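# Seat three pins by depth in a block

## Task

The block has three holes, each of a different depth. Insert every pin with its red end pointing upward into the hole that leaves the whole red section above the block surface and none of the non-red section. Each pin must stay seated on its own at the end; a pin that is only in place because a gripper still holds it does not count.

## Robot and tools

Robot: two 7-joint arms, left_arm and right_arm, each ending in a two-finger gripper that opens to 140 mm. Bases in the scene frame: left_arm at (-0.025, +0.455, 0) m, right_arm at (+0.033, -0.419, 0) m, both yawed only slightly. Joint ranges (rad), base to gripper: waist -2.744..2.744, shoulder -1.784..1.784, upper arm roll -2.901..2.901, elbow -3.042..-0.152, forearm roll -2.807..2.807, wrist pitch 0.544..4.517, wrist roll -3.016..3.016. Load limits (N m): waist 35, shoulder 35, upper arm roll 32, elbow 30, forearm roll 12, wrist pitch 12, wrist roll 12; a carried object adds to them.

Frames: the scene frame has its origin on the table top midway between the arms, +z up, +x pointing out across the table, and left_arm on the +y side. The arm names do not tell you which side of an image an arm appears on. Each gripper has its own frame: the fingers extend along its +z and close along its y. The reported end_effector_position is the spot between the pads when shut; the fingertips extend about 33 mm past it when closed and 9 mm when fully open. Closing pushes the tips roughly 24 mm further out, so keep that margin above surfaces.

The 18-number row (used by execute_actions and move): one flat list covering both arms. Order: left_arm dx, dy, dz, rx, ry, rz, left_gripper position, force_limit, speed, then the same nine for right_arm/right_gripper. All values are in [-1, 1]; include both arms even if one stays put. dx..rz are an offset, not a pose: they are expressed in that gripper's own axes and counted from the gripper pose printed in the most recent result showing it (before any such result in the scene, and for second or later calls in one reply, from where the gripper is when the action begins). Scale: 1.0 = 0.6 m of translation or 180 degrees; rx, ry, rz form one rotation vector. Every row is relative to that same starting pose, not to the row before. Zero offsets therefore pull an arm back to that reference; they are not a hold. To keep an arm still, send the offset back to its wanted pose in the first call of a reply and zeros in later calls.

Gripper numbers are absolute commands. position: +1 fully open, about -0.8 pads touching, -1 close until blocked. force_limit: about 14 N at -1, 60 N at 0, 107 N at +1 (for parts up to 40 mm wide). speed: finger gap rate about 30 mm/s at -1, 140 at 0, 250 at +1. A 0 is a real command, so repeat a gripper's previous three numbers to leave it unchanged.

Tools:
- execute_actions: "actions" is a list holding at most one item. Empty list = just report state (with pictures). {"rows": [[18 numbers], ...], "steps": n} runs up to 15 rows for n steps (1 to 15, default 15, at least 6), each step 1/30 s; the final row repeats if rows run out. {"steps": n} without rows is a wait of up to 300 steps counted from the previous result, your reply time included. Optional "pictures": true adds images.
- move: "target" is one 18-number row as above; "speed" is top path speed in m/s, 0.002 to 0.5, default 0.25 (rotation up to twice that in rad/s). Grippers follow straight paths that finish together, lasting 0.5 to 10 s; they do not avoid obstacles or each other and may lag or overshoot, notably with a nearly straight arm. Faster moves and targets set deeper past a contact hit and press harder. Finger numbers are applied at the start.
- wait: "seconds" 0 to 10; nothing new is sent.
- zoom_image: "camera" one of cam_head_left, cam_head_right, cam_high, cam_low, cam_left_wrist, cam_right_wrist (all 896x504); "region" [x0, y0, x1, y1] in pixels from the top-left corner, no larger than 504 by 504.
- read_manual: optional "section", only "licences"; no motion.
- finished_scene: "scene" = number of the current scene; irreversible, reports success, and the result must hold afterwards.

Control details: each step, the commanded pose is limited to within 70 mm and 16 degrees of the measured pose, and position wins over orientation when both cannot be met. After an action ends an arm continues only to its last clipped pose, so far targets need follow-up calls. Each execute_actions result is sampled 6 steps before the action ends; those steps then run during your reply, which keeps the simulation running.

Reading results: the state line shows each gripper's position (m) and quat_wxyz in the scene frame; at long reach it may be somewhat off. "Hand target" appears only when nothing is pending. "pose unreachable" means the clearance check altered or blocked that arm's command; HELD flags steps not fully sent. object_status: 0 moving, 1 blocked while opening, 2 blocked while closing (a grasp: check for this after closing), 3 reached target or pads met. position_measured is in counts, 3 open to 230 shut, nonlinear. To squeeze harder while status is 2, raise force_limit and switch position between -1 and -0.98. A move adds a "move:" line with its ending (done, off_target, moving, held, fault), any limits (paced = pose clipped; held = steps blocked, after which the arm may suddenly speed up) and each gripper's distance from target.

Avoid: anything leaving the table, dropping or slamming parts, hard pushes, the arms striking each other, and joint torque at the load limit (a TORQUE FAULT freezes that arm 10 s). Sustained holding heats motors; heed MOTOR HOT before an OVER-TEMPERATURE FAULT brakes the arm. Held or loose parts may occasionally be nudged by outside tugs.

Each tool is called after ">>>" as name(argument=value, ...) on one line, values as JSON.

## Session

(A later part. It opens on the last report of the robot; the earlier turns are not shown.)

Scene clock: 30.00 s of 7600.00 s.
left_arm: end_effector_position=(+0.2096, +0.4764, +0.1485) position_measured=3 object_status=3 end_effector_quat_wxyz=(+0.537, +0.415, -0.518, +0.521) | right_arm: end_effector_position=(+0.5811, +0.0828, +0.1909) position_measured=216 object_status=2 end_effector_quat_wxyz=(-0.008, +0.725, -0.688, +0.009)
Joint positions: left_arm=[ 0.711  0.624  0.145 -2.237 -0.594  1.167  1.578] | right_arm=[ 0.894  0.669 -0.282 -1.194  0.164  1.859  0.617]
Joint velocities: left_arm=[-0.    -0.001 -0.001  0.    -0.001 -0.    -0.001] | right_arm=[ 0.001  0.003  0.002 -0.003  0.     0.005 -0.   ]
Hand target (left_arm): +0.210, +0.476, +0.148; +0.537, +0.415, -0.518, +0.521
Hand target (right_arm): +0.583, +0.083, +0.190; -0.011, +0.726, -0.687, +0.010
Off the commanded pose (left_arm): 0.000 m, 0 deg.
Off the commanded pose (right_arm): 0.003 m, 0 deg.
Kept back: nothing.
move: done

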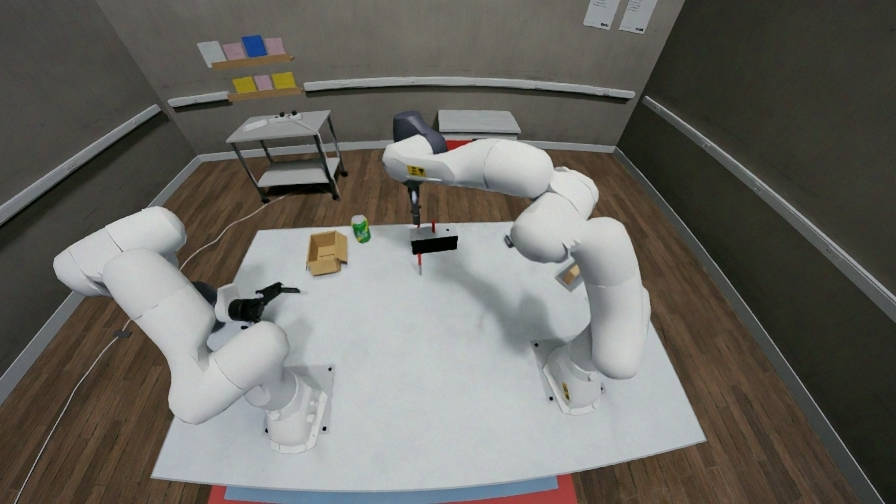

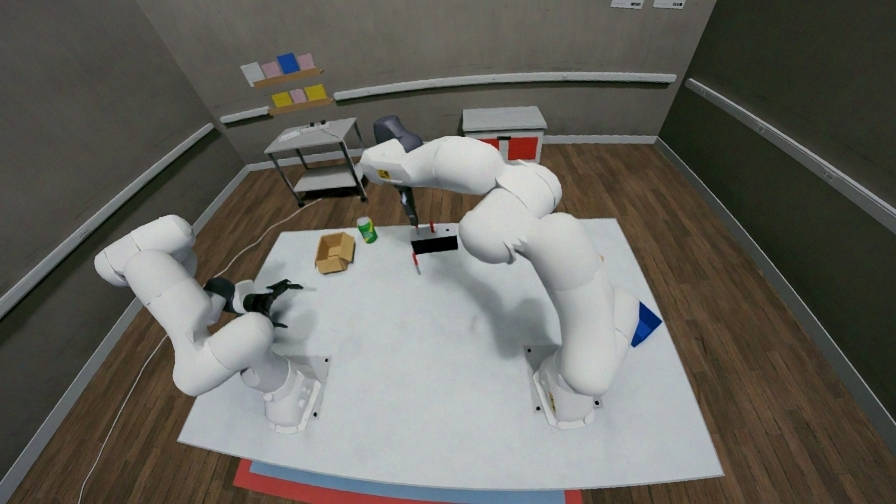

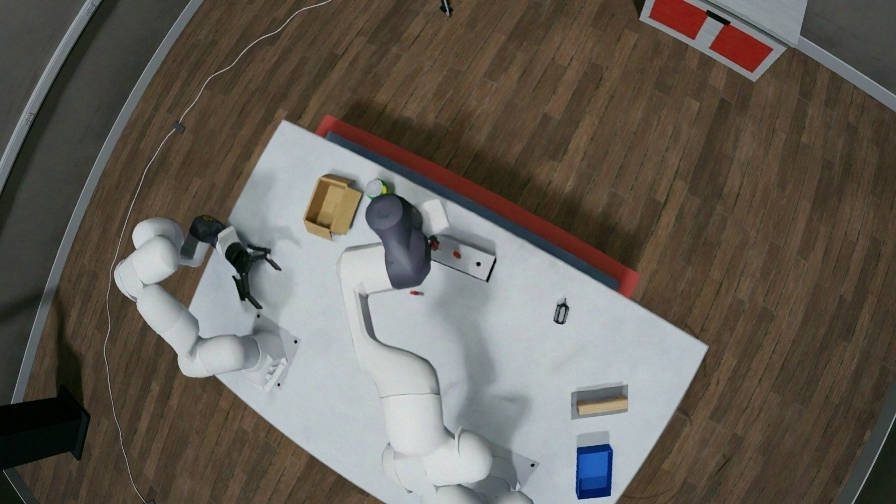

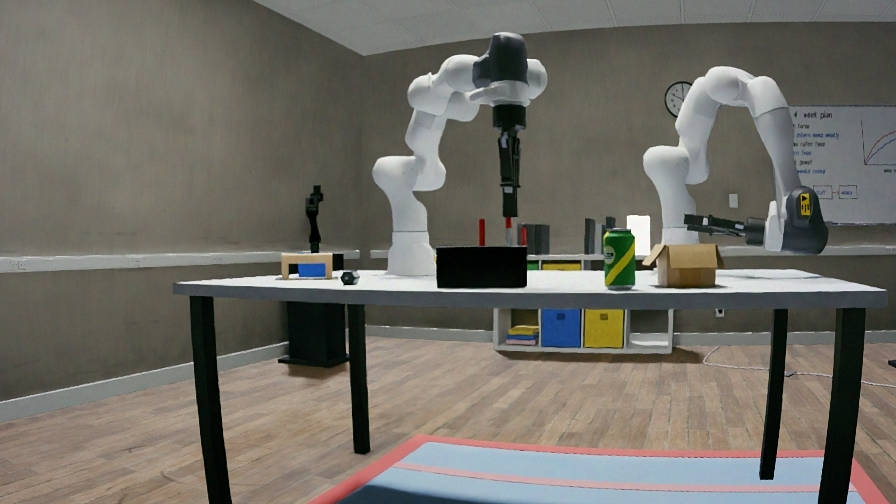

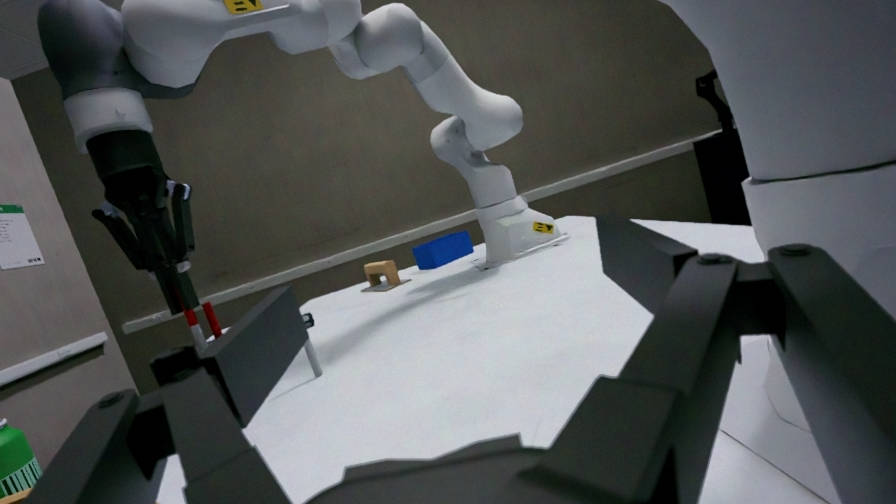

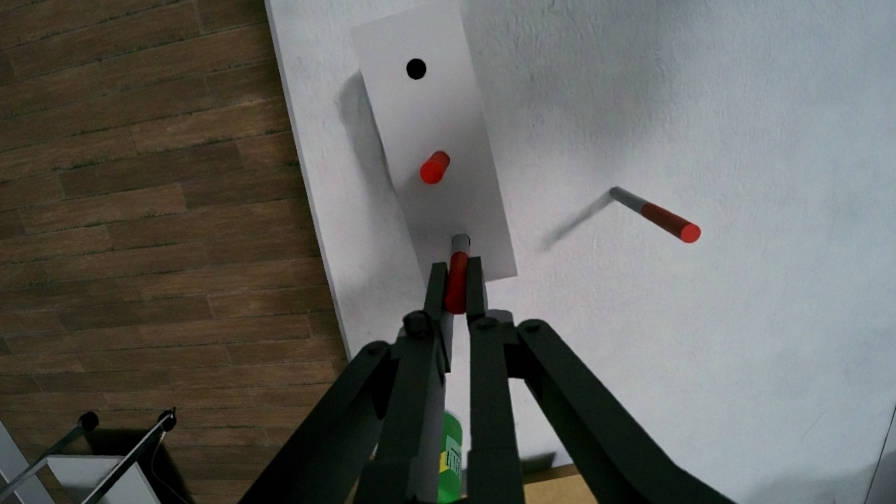

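In; verify it bottoms.

>>> move(target=[0,0,0,0,0,0,1,0,0,0,0,0.072,0,0,0,-1,0,0], speed=0.05)

Scene clock: 31.37 s of 7600.00 s.
left_arm: end_effector_position=(+0.2096, +0.4764, +0.1485) position_measured=3 object_status=3 end_effector_quat_wxyz=(+0.537, +0.415, -0.518, +0.521) | right_arm: end_effector_position=(+0.5813, +0.0833, +0.1528) position_measured=216 object_status=2 end_effector_quat_wxyz=(-0.009, +0.724, -0.689, +0.009)
Joint positions: left_arm=[ 0.711  0.624  0.145 -2.237 -0.594  1.167  1.578] | right_arm=[ 0.895  0.688 -0.272 -1.261  0.166  1.946  0.617]
Joint velocities: left_arm=[-0.     0.001  0.     0.001  0.    -0.001  0.   ] | right_arm=[-0.002 -0.     0.001 -0.004  0.     0.003  0.   ]
Hand target (left_arm): +0.210, +0.476, +0.148; +0.537, +0.415, -0.518, +0.521
Hand target (right_arm): +0.582, +0.083, +0.148; -0.008, +0.725, -0.688, +0.009
Off the commanded pose (left_arm): 0.000 m, 0 deg.
Off the commanded pose (right_arm): 0.005 m, 0 deg.
Kept back: nothing.
move: off_target (right_arm)

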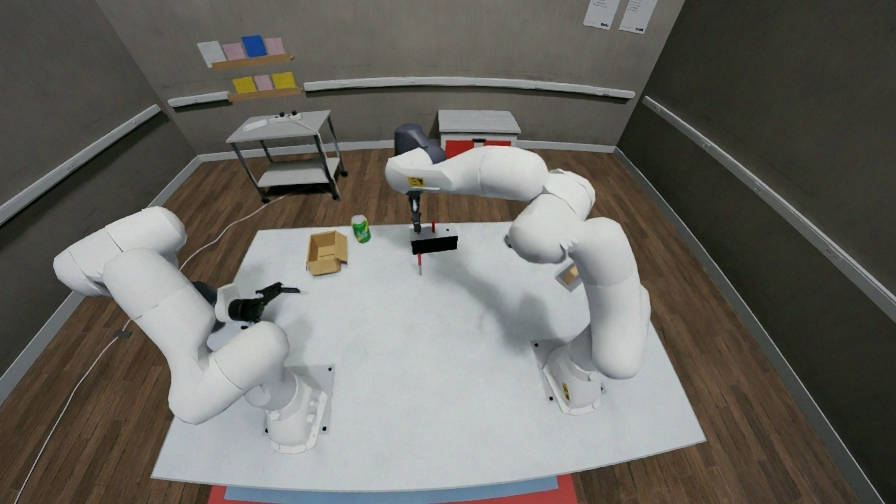

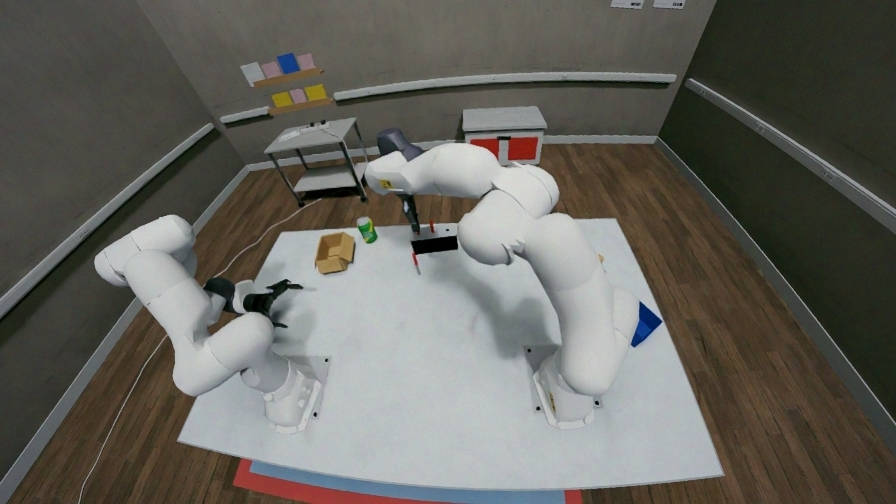

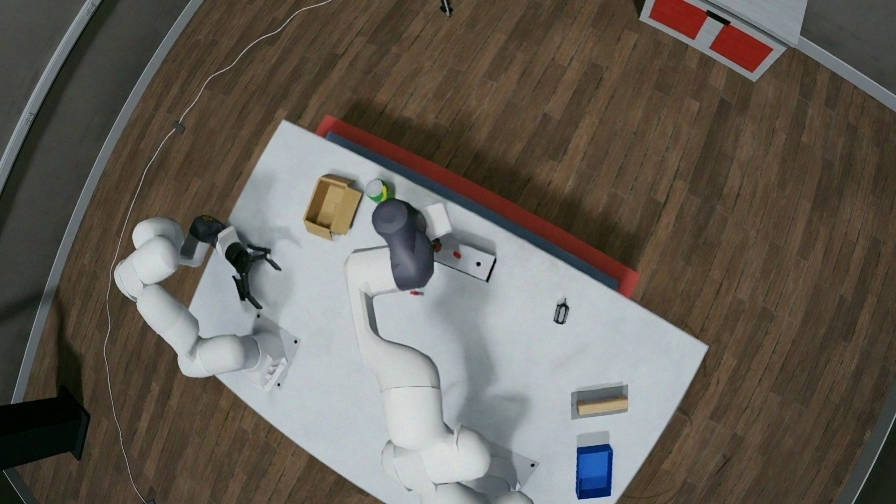

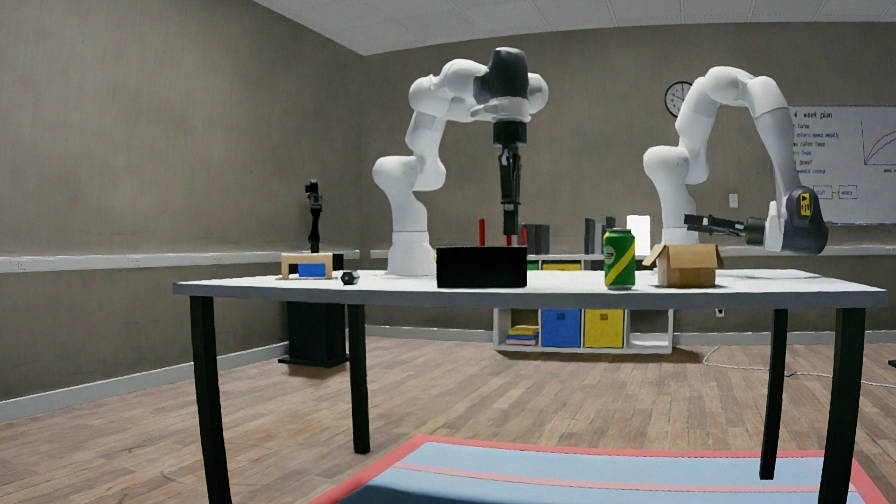

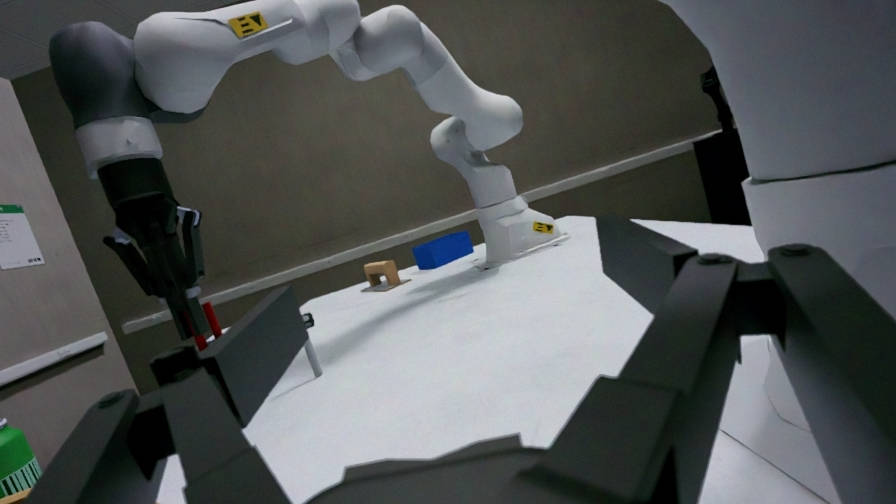

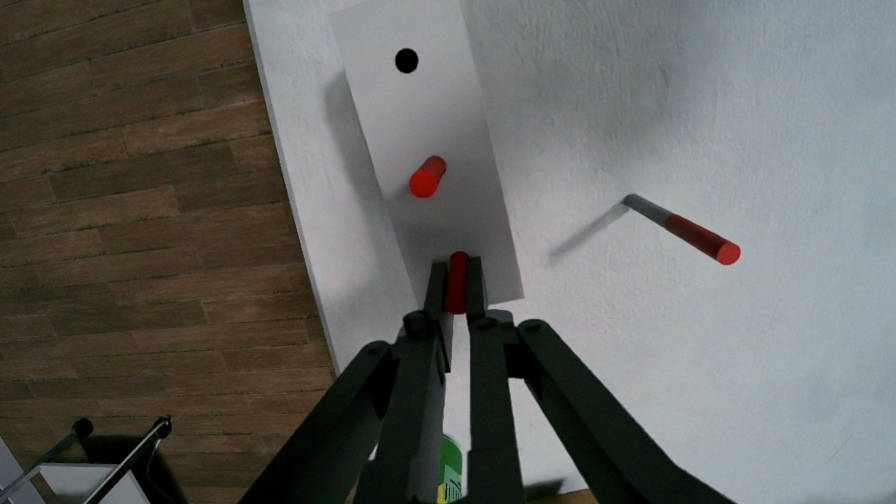

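>>> execute_actions(actions=[{"rows":[[0,0,0,0,0,0,1,0,0,0,0,0,0,0,0,-0.2,0,1]],"steps":6}])

>>> move(target=[0,0,0,0,0,0,1,0,0,0,0.01,-0.075,0,0,0,-0.2,0,1], speed=0.15)

>>> move(target=[0,0,0,0,0,0,1,0,0,-0.01,0.224,0.022,0,0,0,-0.2,0,1])

Scene clock: 31.63 s of 7600.00 s.
left_arm: end_effector_position=(+0.2096, +0.4764, +0.1485) position_measured=3 object_status=3 end_effector_quat_wxyz=(+0.537, +0.415, -0.518, +0.521) | right_arm: end_effector_position=(+0.5813, +0.0833, +0.1528) position_measured=216 object_status=2 end_effector_quat_wxyz=(-0.009, +0.724, -0.689, +0.009)
Joint positions: left_arm=[ 0.711  0.624  0.145 -2.237 -0.594  1.167  1.578] | right_arm=[ 0.895  0.688 -0.272 -1.262  0.166  1.946  0.617]
Joint velocities: left_arm=[-0.001 -0.     0.002 -0.    -0.     0.    -0.001] | right_arm=[-0.001 -0.     0.001 -0.     0.     0.     0.002]
Kept back: the last 6 steps of this action.
Steps of this call (steps 1 to 8: nothing new was sent). Readings (end_effector_position | what the end effector reports):
1: left_arm (+0.2096, +0.4764, +0.1485) | right_arm (+0.5813, +0.0833, +0.1528) | left_arm position_measured=3 object_status=3 | right_arm position_measured=216 object_status=2
2: left_arm (+0.2096, +0.4764, +0.1485) | right_arm (+0.5813, +0.0833, +0.1528) | left_arm position_measured=3 object_status=3 | right_arm position_measured=216 object_status=2
4: left_arm (+0.2096, +0.4764, +0.1485) | right_arm (+0.5813, +0.0833, +0.1528) | left_arm position_measured=3 object_status=3 | right_arm position_measured=216 object_status=2
8: the state above

Scene clock: 33.00 s of 7600.00 s.
left_arm: end_effector_position=(+0.2096, +0.4764, +0.1485) position_measured=3 object_status=3 end_effector_quat_wxyz=(+0.537, +0.415, -0.518, +0.521) | right_arm: end_effector_position=(+0.5754, +0.0850, +0.1988) position_measured=154 object_status=3 end_effector_quat_wxyz=(-0.013, +0.726, -0.688, +0.007)
Joint positions: left_arm=[ 0.711  0.624  0.145 -2.237 -0.594  1.167  1.578] | right_arm=[ 0.901  0.643 -0.278 -1.219  0.16   1.866  0.622]
Joint velocities: left_arm=[-0.001  0.     0.     0.001 -0.001  0.    -0.001] | right_arm=[ 0.001  0.001 -0.003 -0.001 -0.    -0.01   0.002]
Hand target (left_arm): +0.210, +0.476, +0.148; +0.537, +0.415, -0.518, +0.521
Hand target (right_arm): +0.575, +0.083, +0.198; -0.009, +0.724, -0.689, +0.009
Off your previous action's commanded pose (left_arm): 0.000 m, 0 deg at its last step (step 6 of this call).
Off your previous action's commanded pose (right_arm): 0.000 m, 0 deg at its last step (step 6 of this call).
Off the commanded pose (left_arm): 0.000 m, 0 deg.
Off the commanded pose (right_arm): 0.003 m, 1 deg.
Kept back: nothing.
move: done

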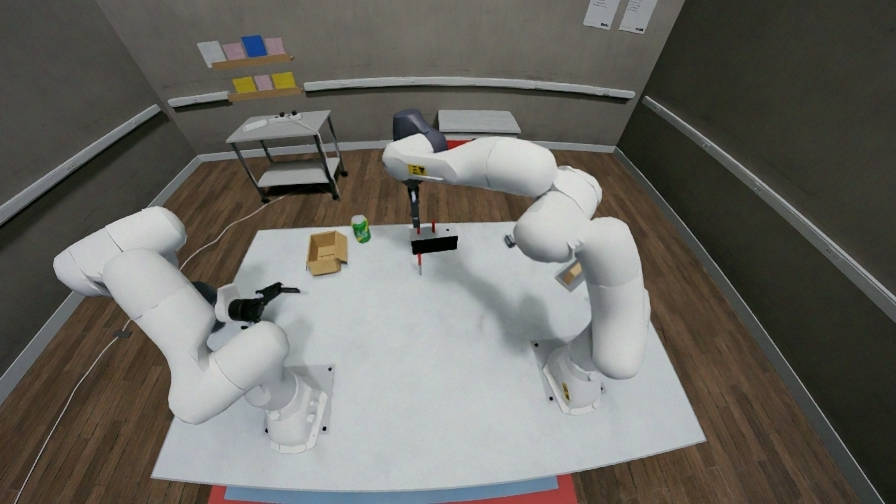

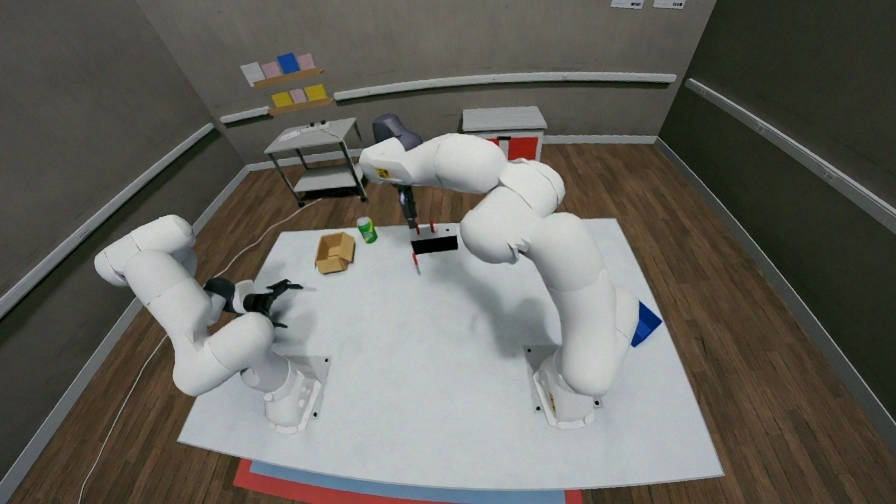

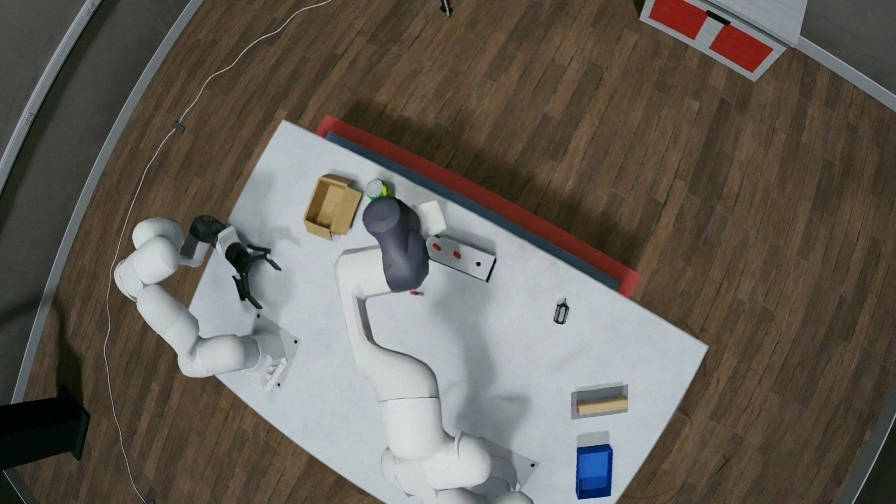

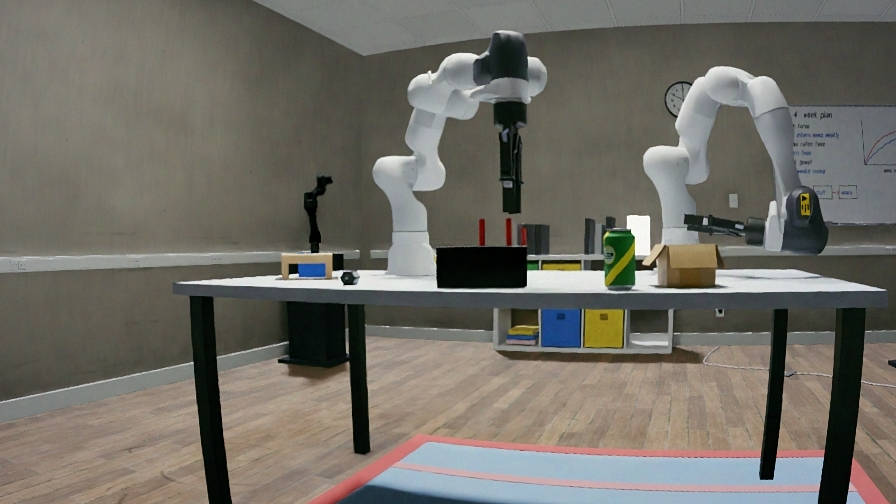

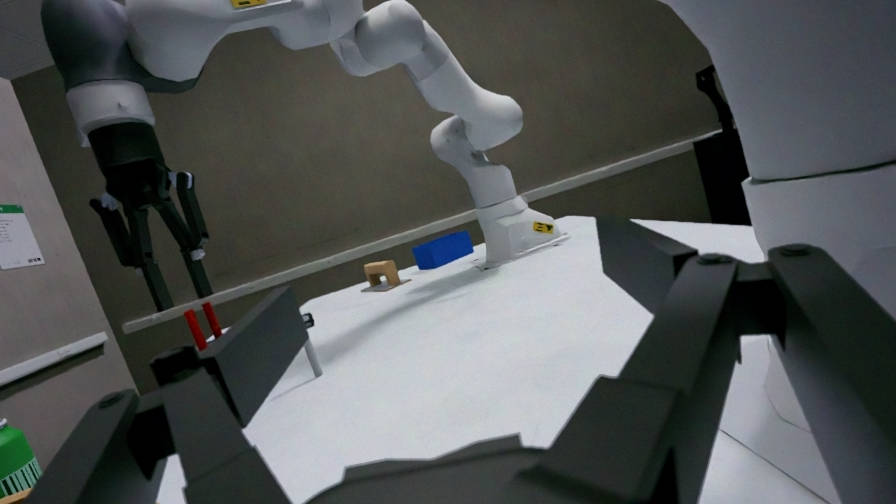

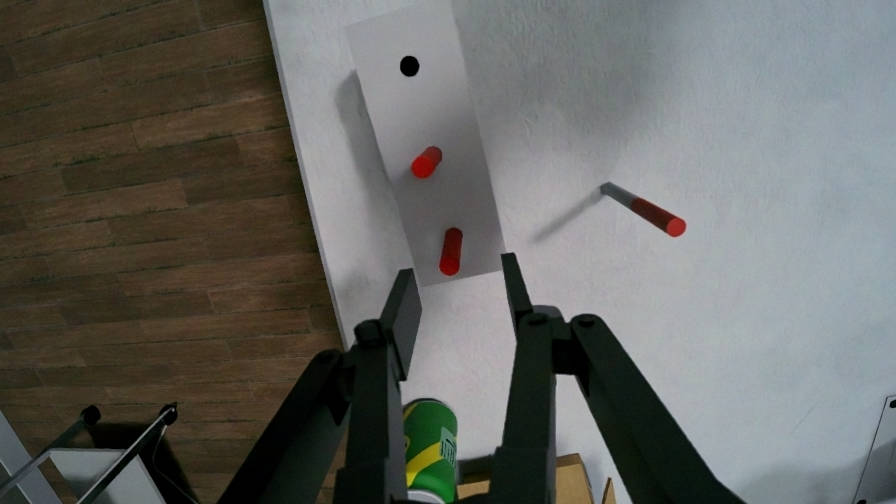

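Scene clock: 34.30 s of 7600.00 s.
left_arm: end_effector_position=(+0.2096, +0.4764, +0.1485) position_measured=3 object_status=3 end_effector_quat_wxyz=(+0.537, +0.415, -0.518, +0.521) | right_arm: end_effector_position=(+0.4398, +0.0843, +0.1835) position_measured=154 object_status=3 end_effector_quat_wxyz=(-0.010, +0.730, -0.683, +0.004)
Joint positions: left_arm=[ 0.711  0.624  0.145 -2.237 -0.594  1.167  1.578] | right_arm=[ 1.123  0.325 -0.301 -1.749  0.097  2.077  0.766]
Joint velocities: left_arm=[ 0.001 -0.001 -0.001  0.001 -0.     0.    -0.002] | right_arm=[ 0.009 -0.001 -0.004 -0.001  0.001  0.008  0.027]
Hand target (left_arm): +0.210, +0.476, +0.148; +0.537, +0.415, -0.518, +0.521
Hand target (right_arm): +0.441, +0.085, +0.184; -0.013, +0.726, -0.688, +0.006
Off the commanded pose (left_arm): 0.000 m, 0 deg.
Off the commanded pose (right_arm): 0.002 m, 1 deg.
Kept back: nothing.
move: done

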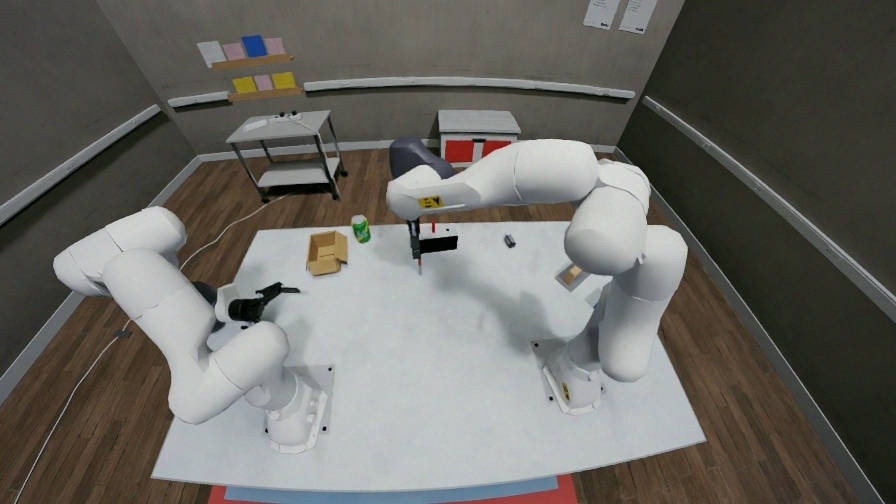

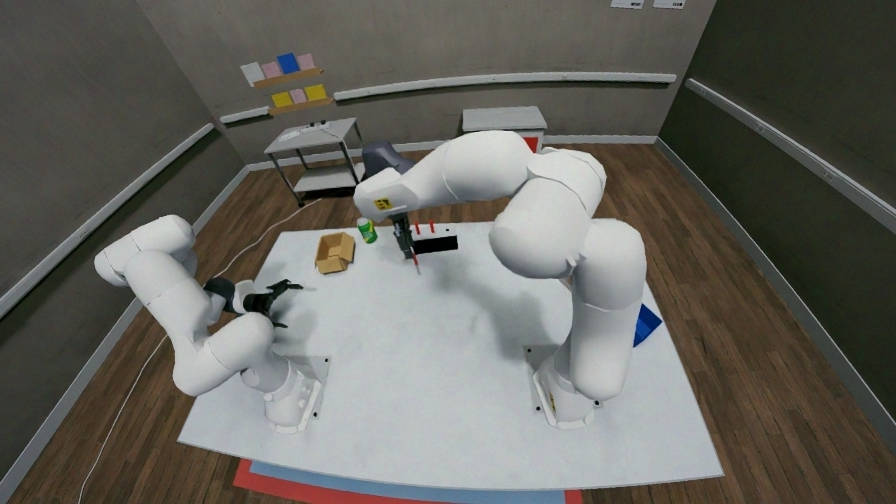

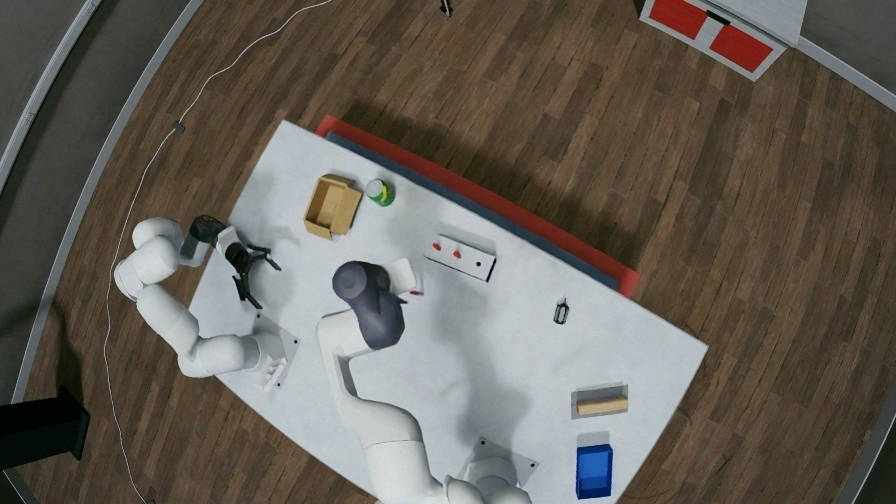

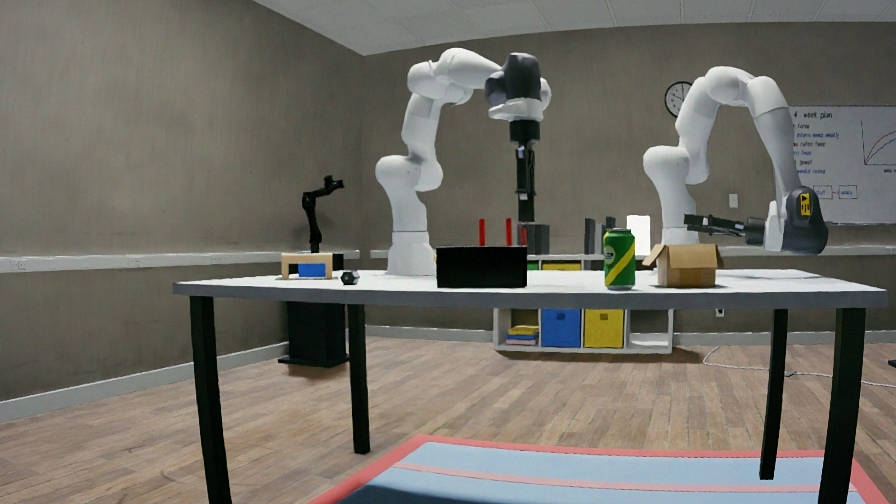

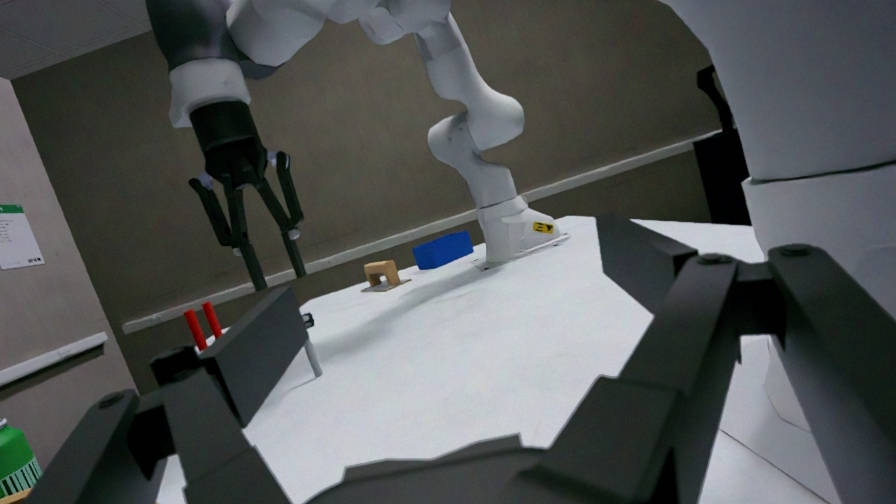

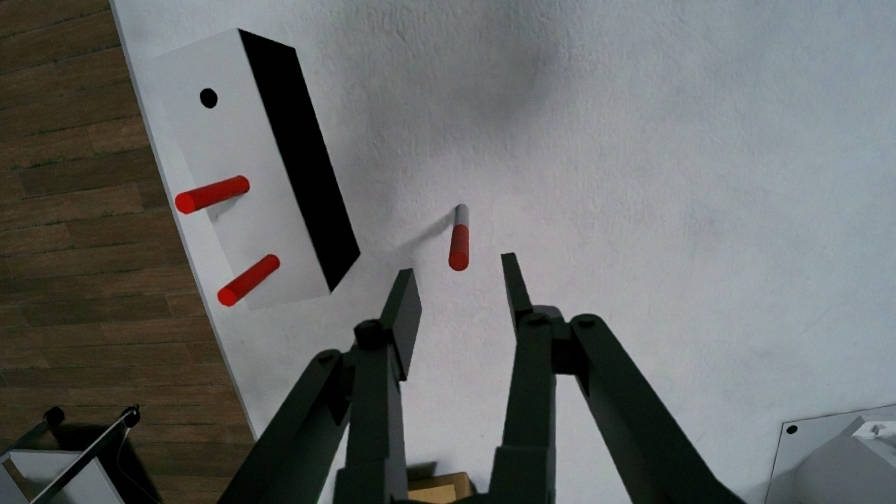

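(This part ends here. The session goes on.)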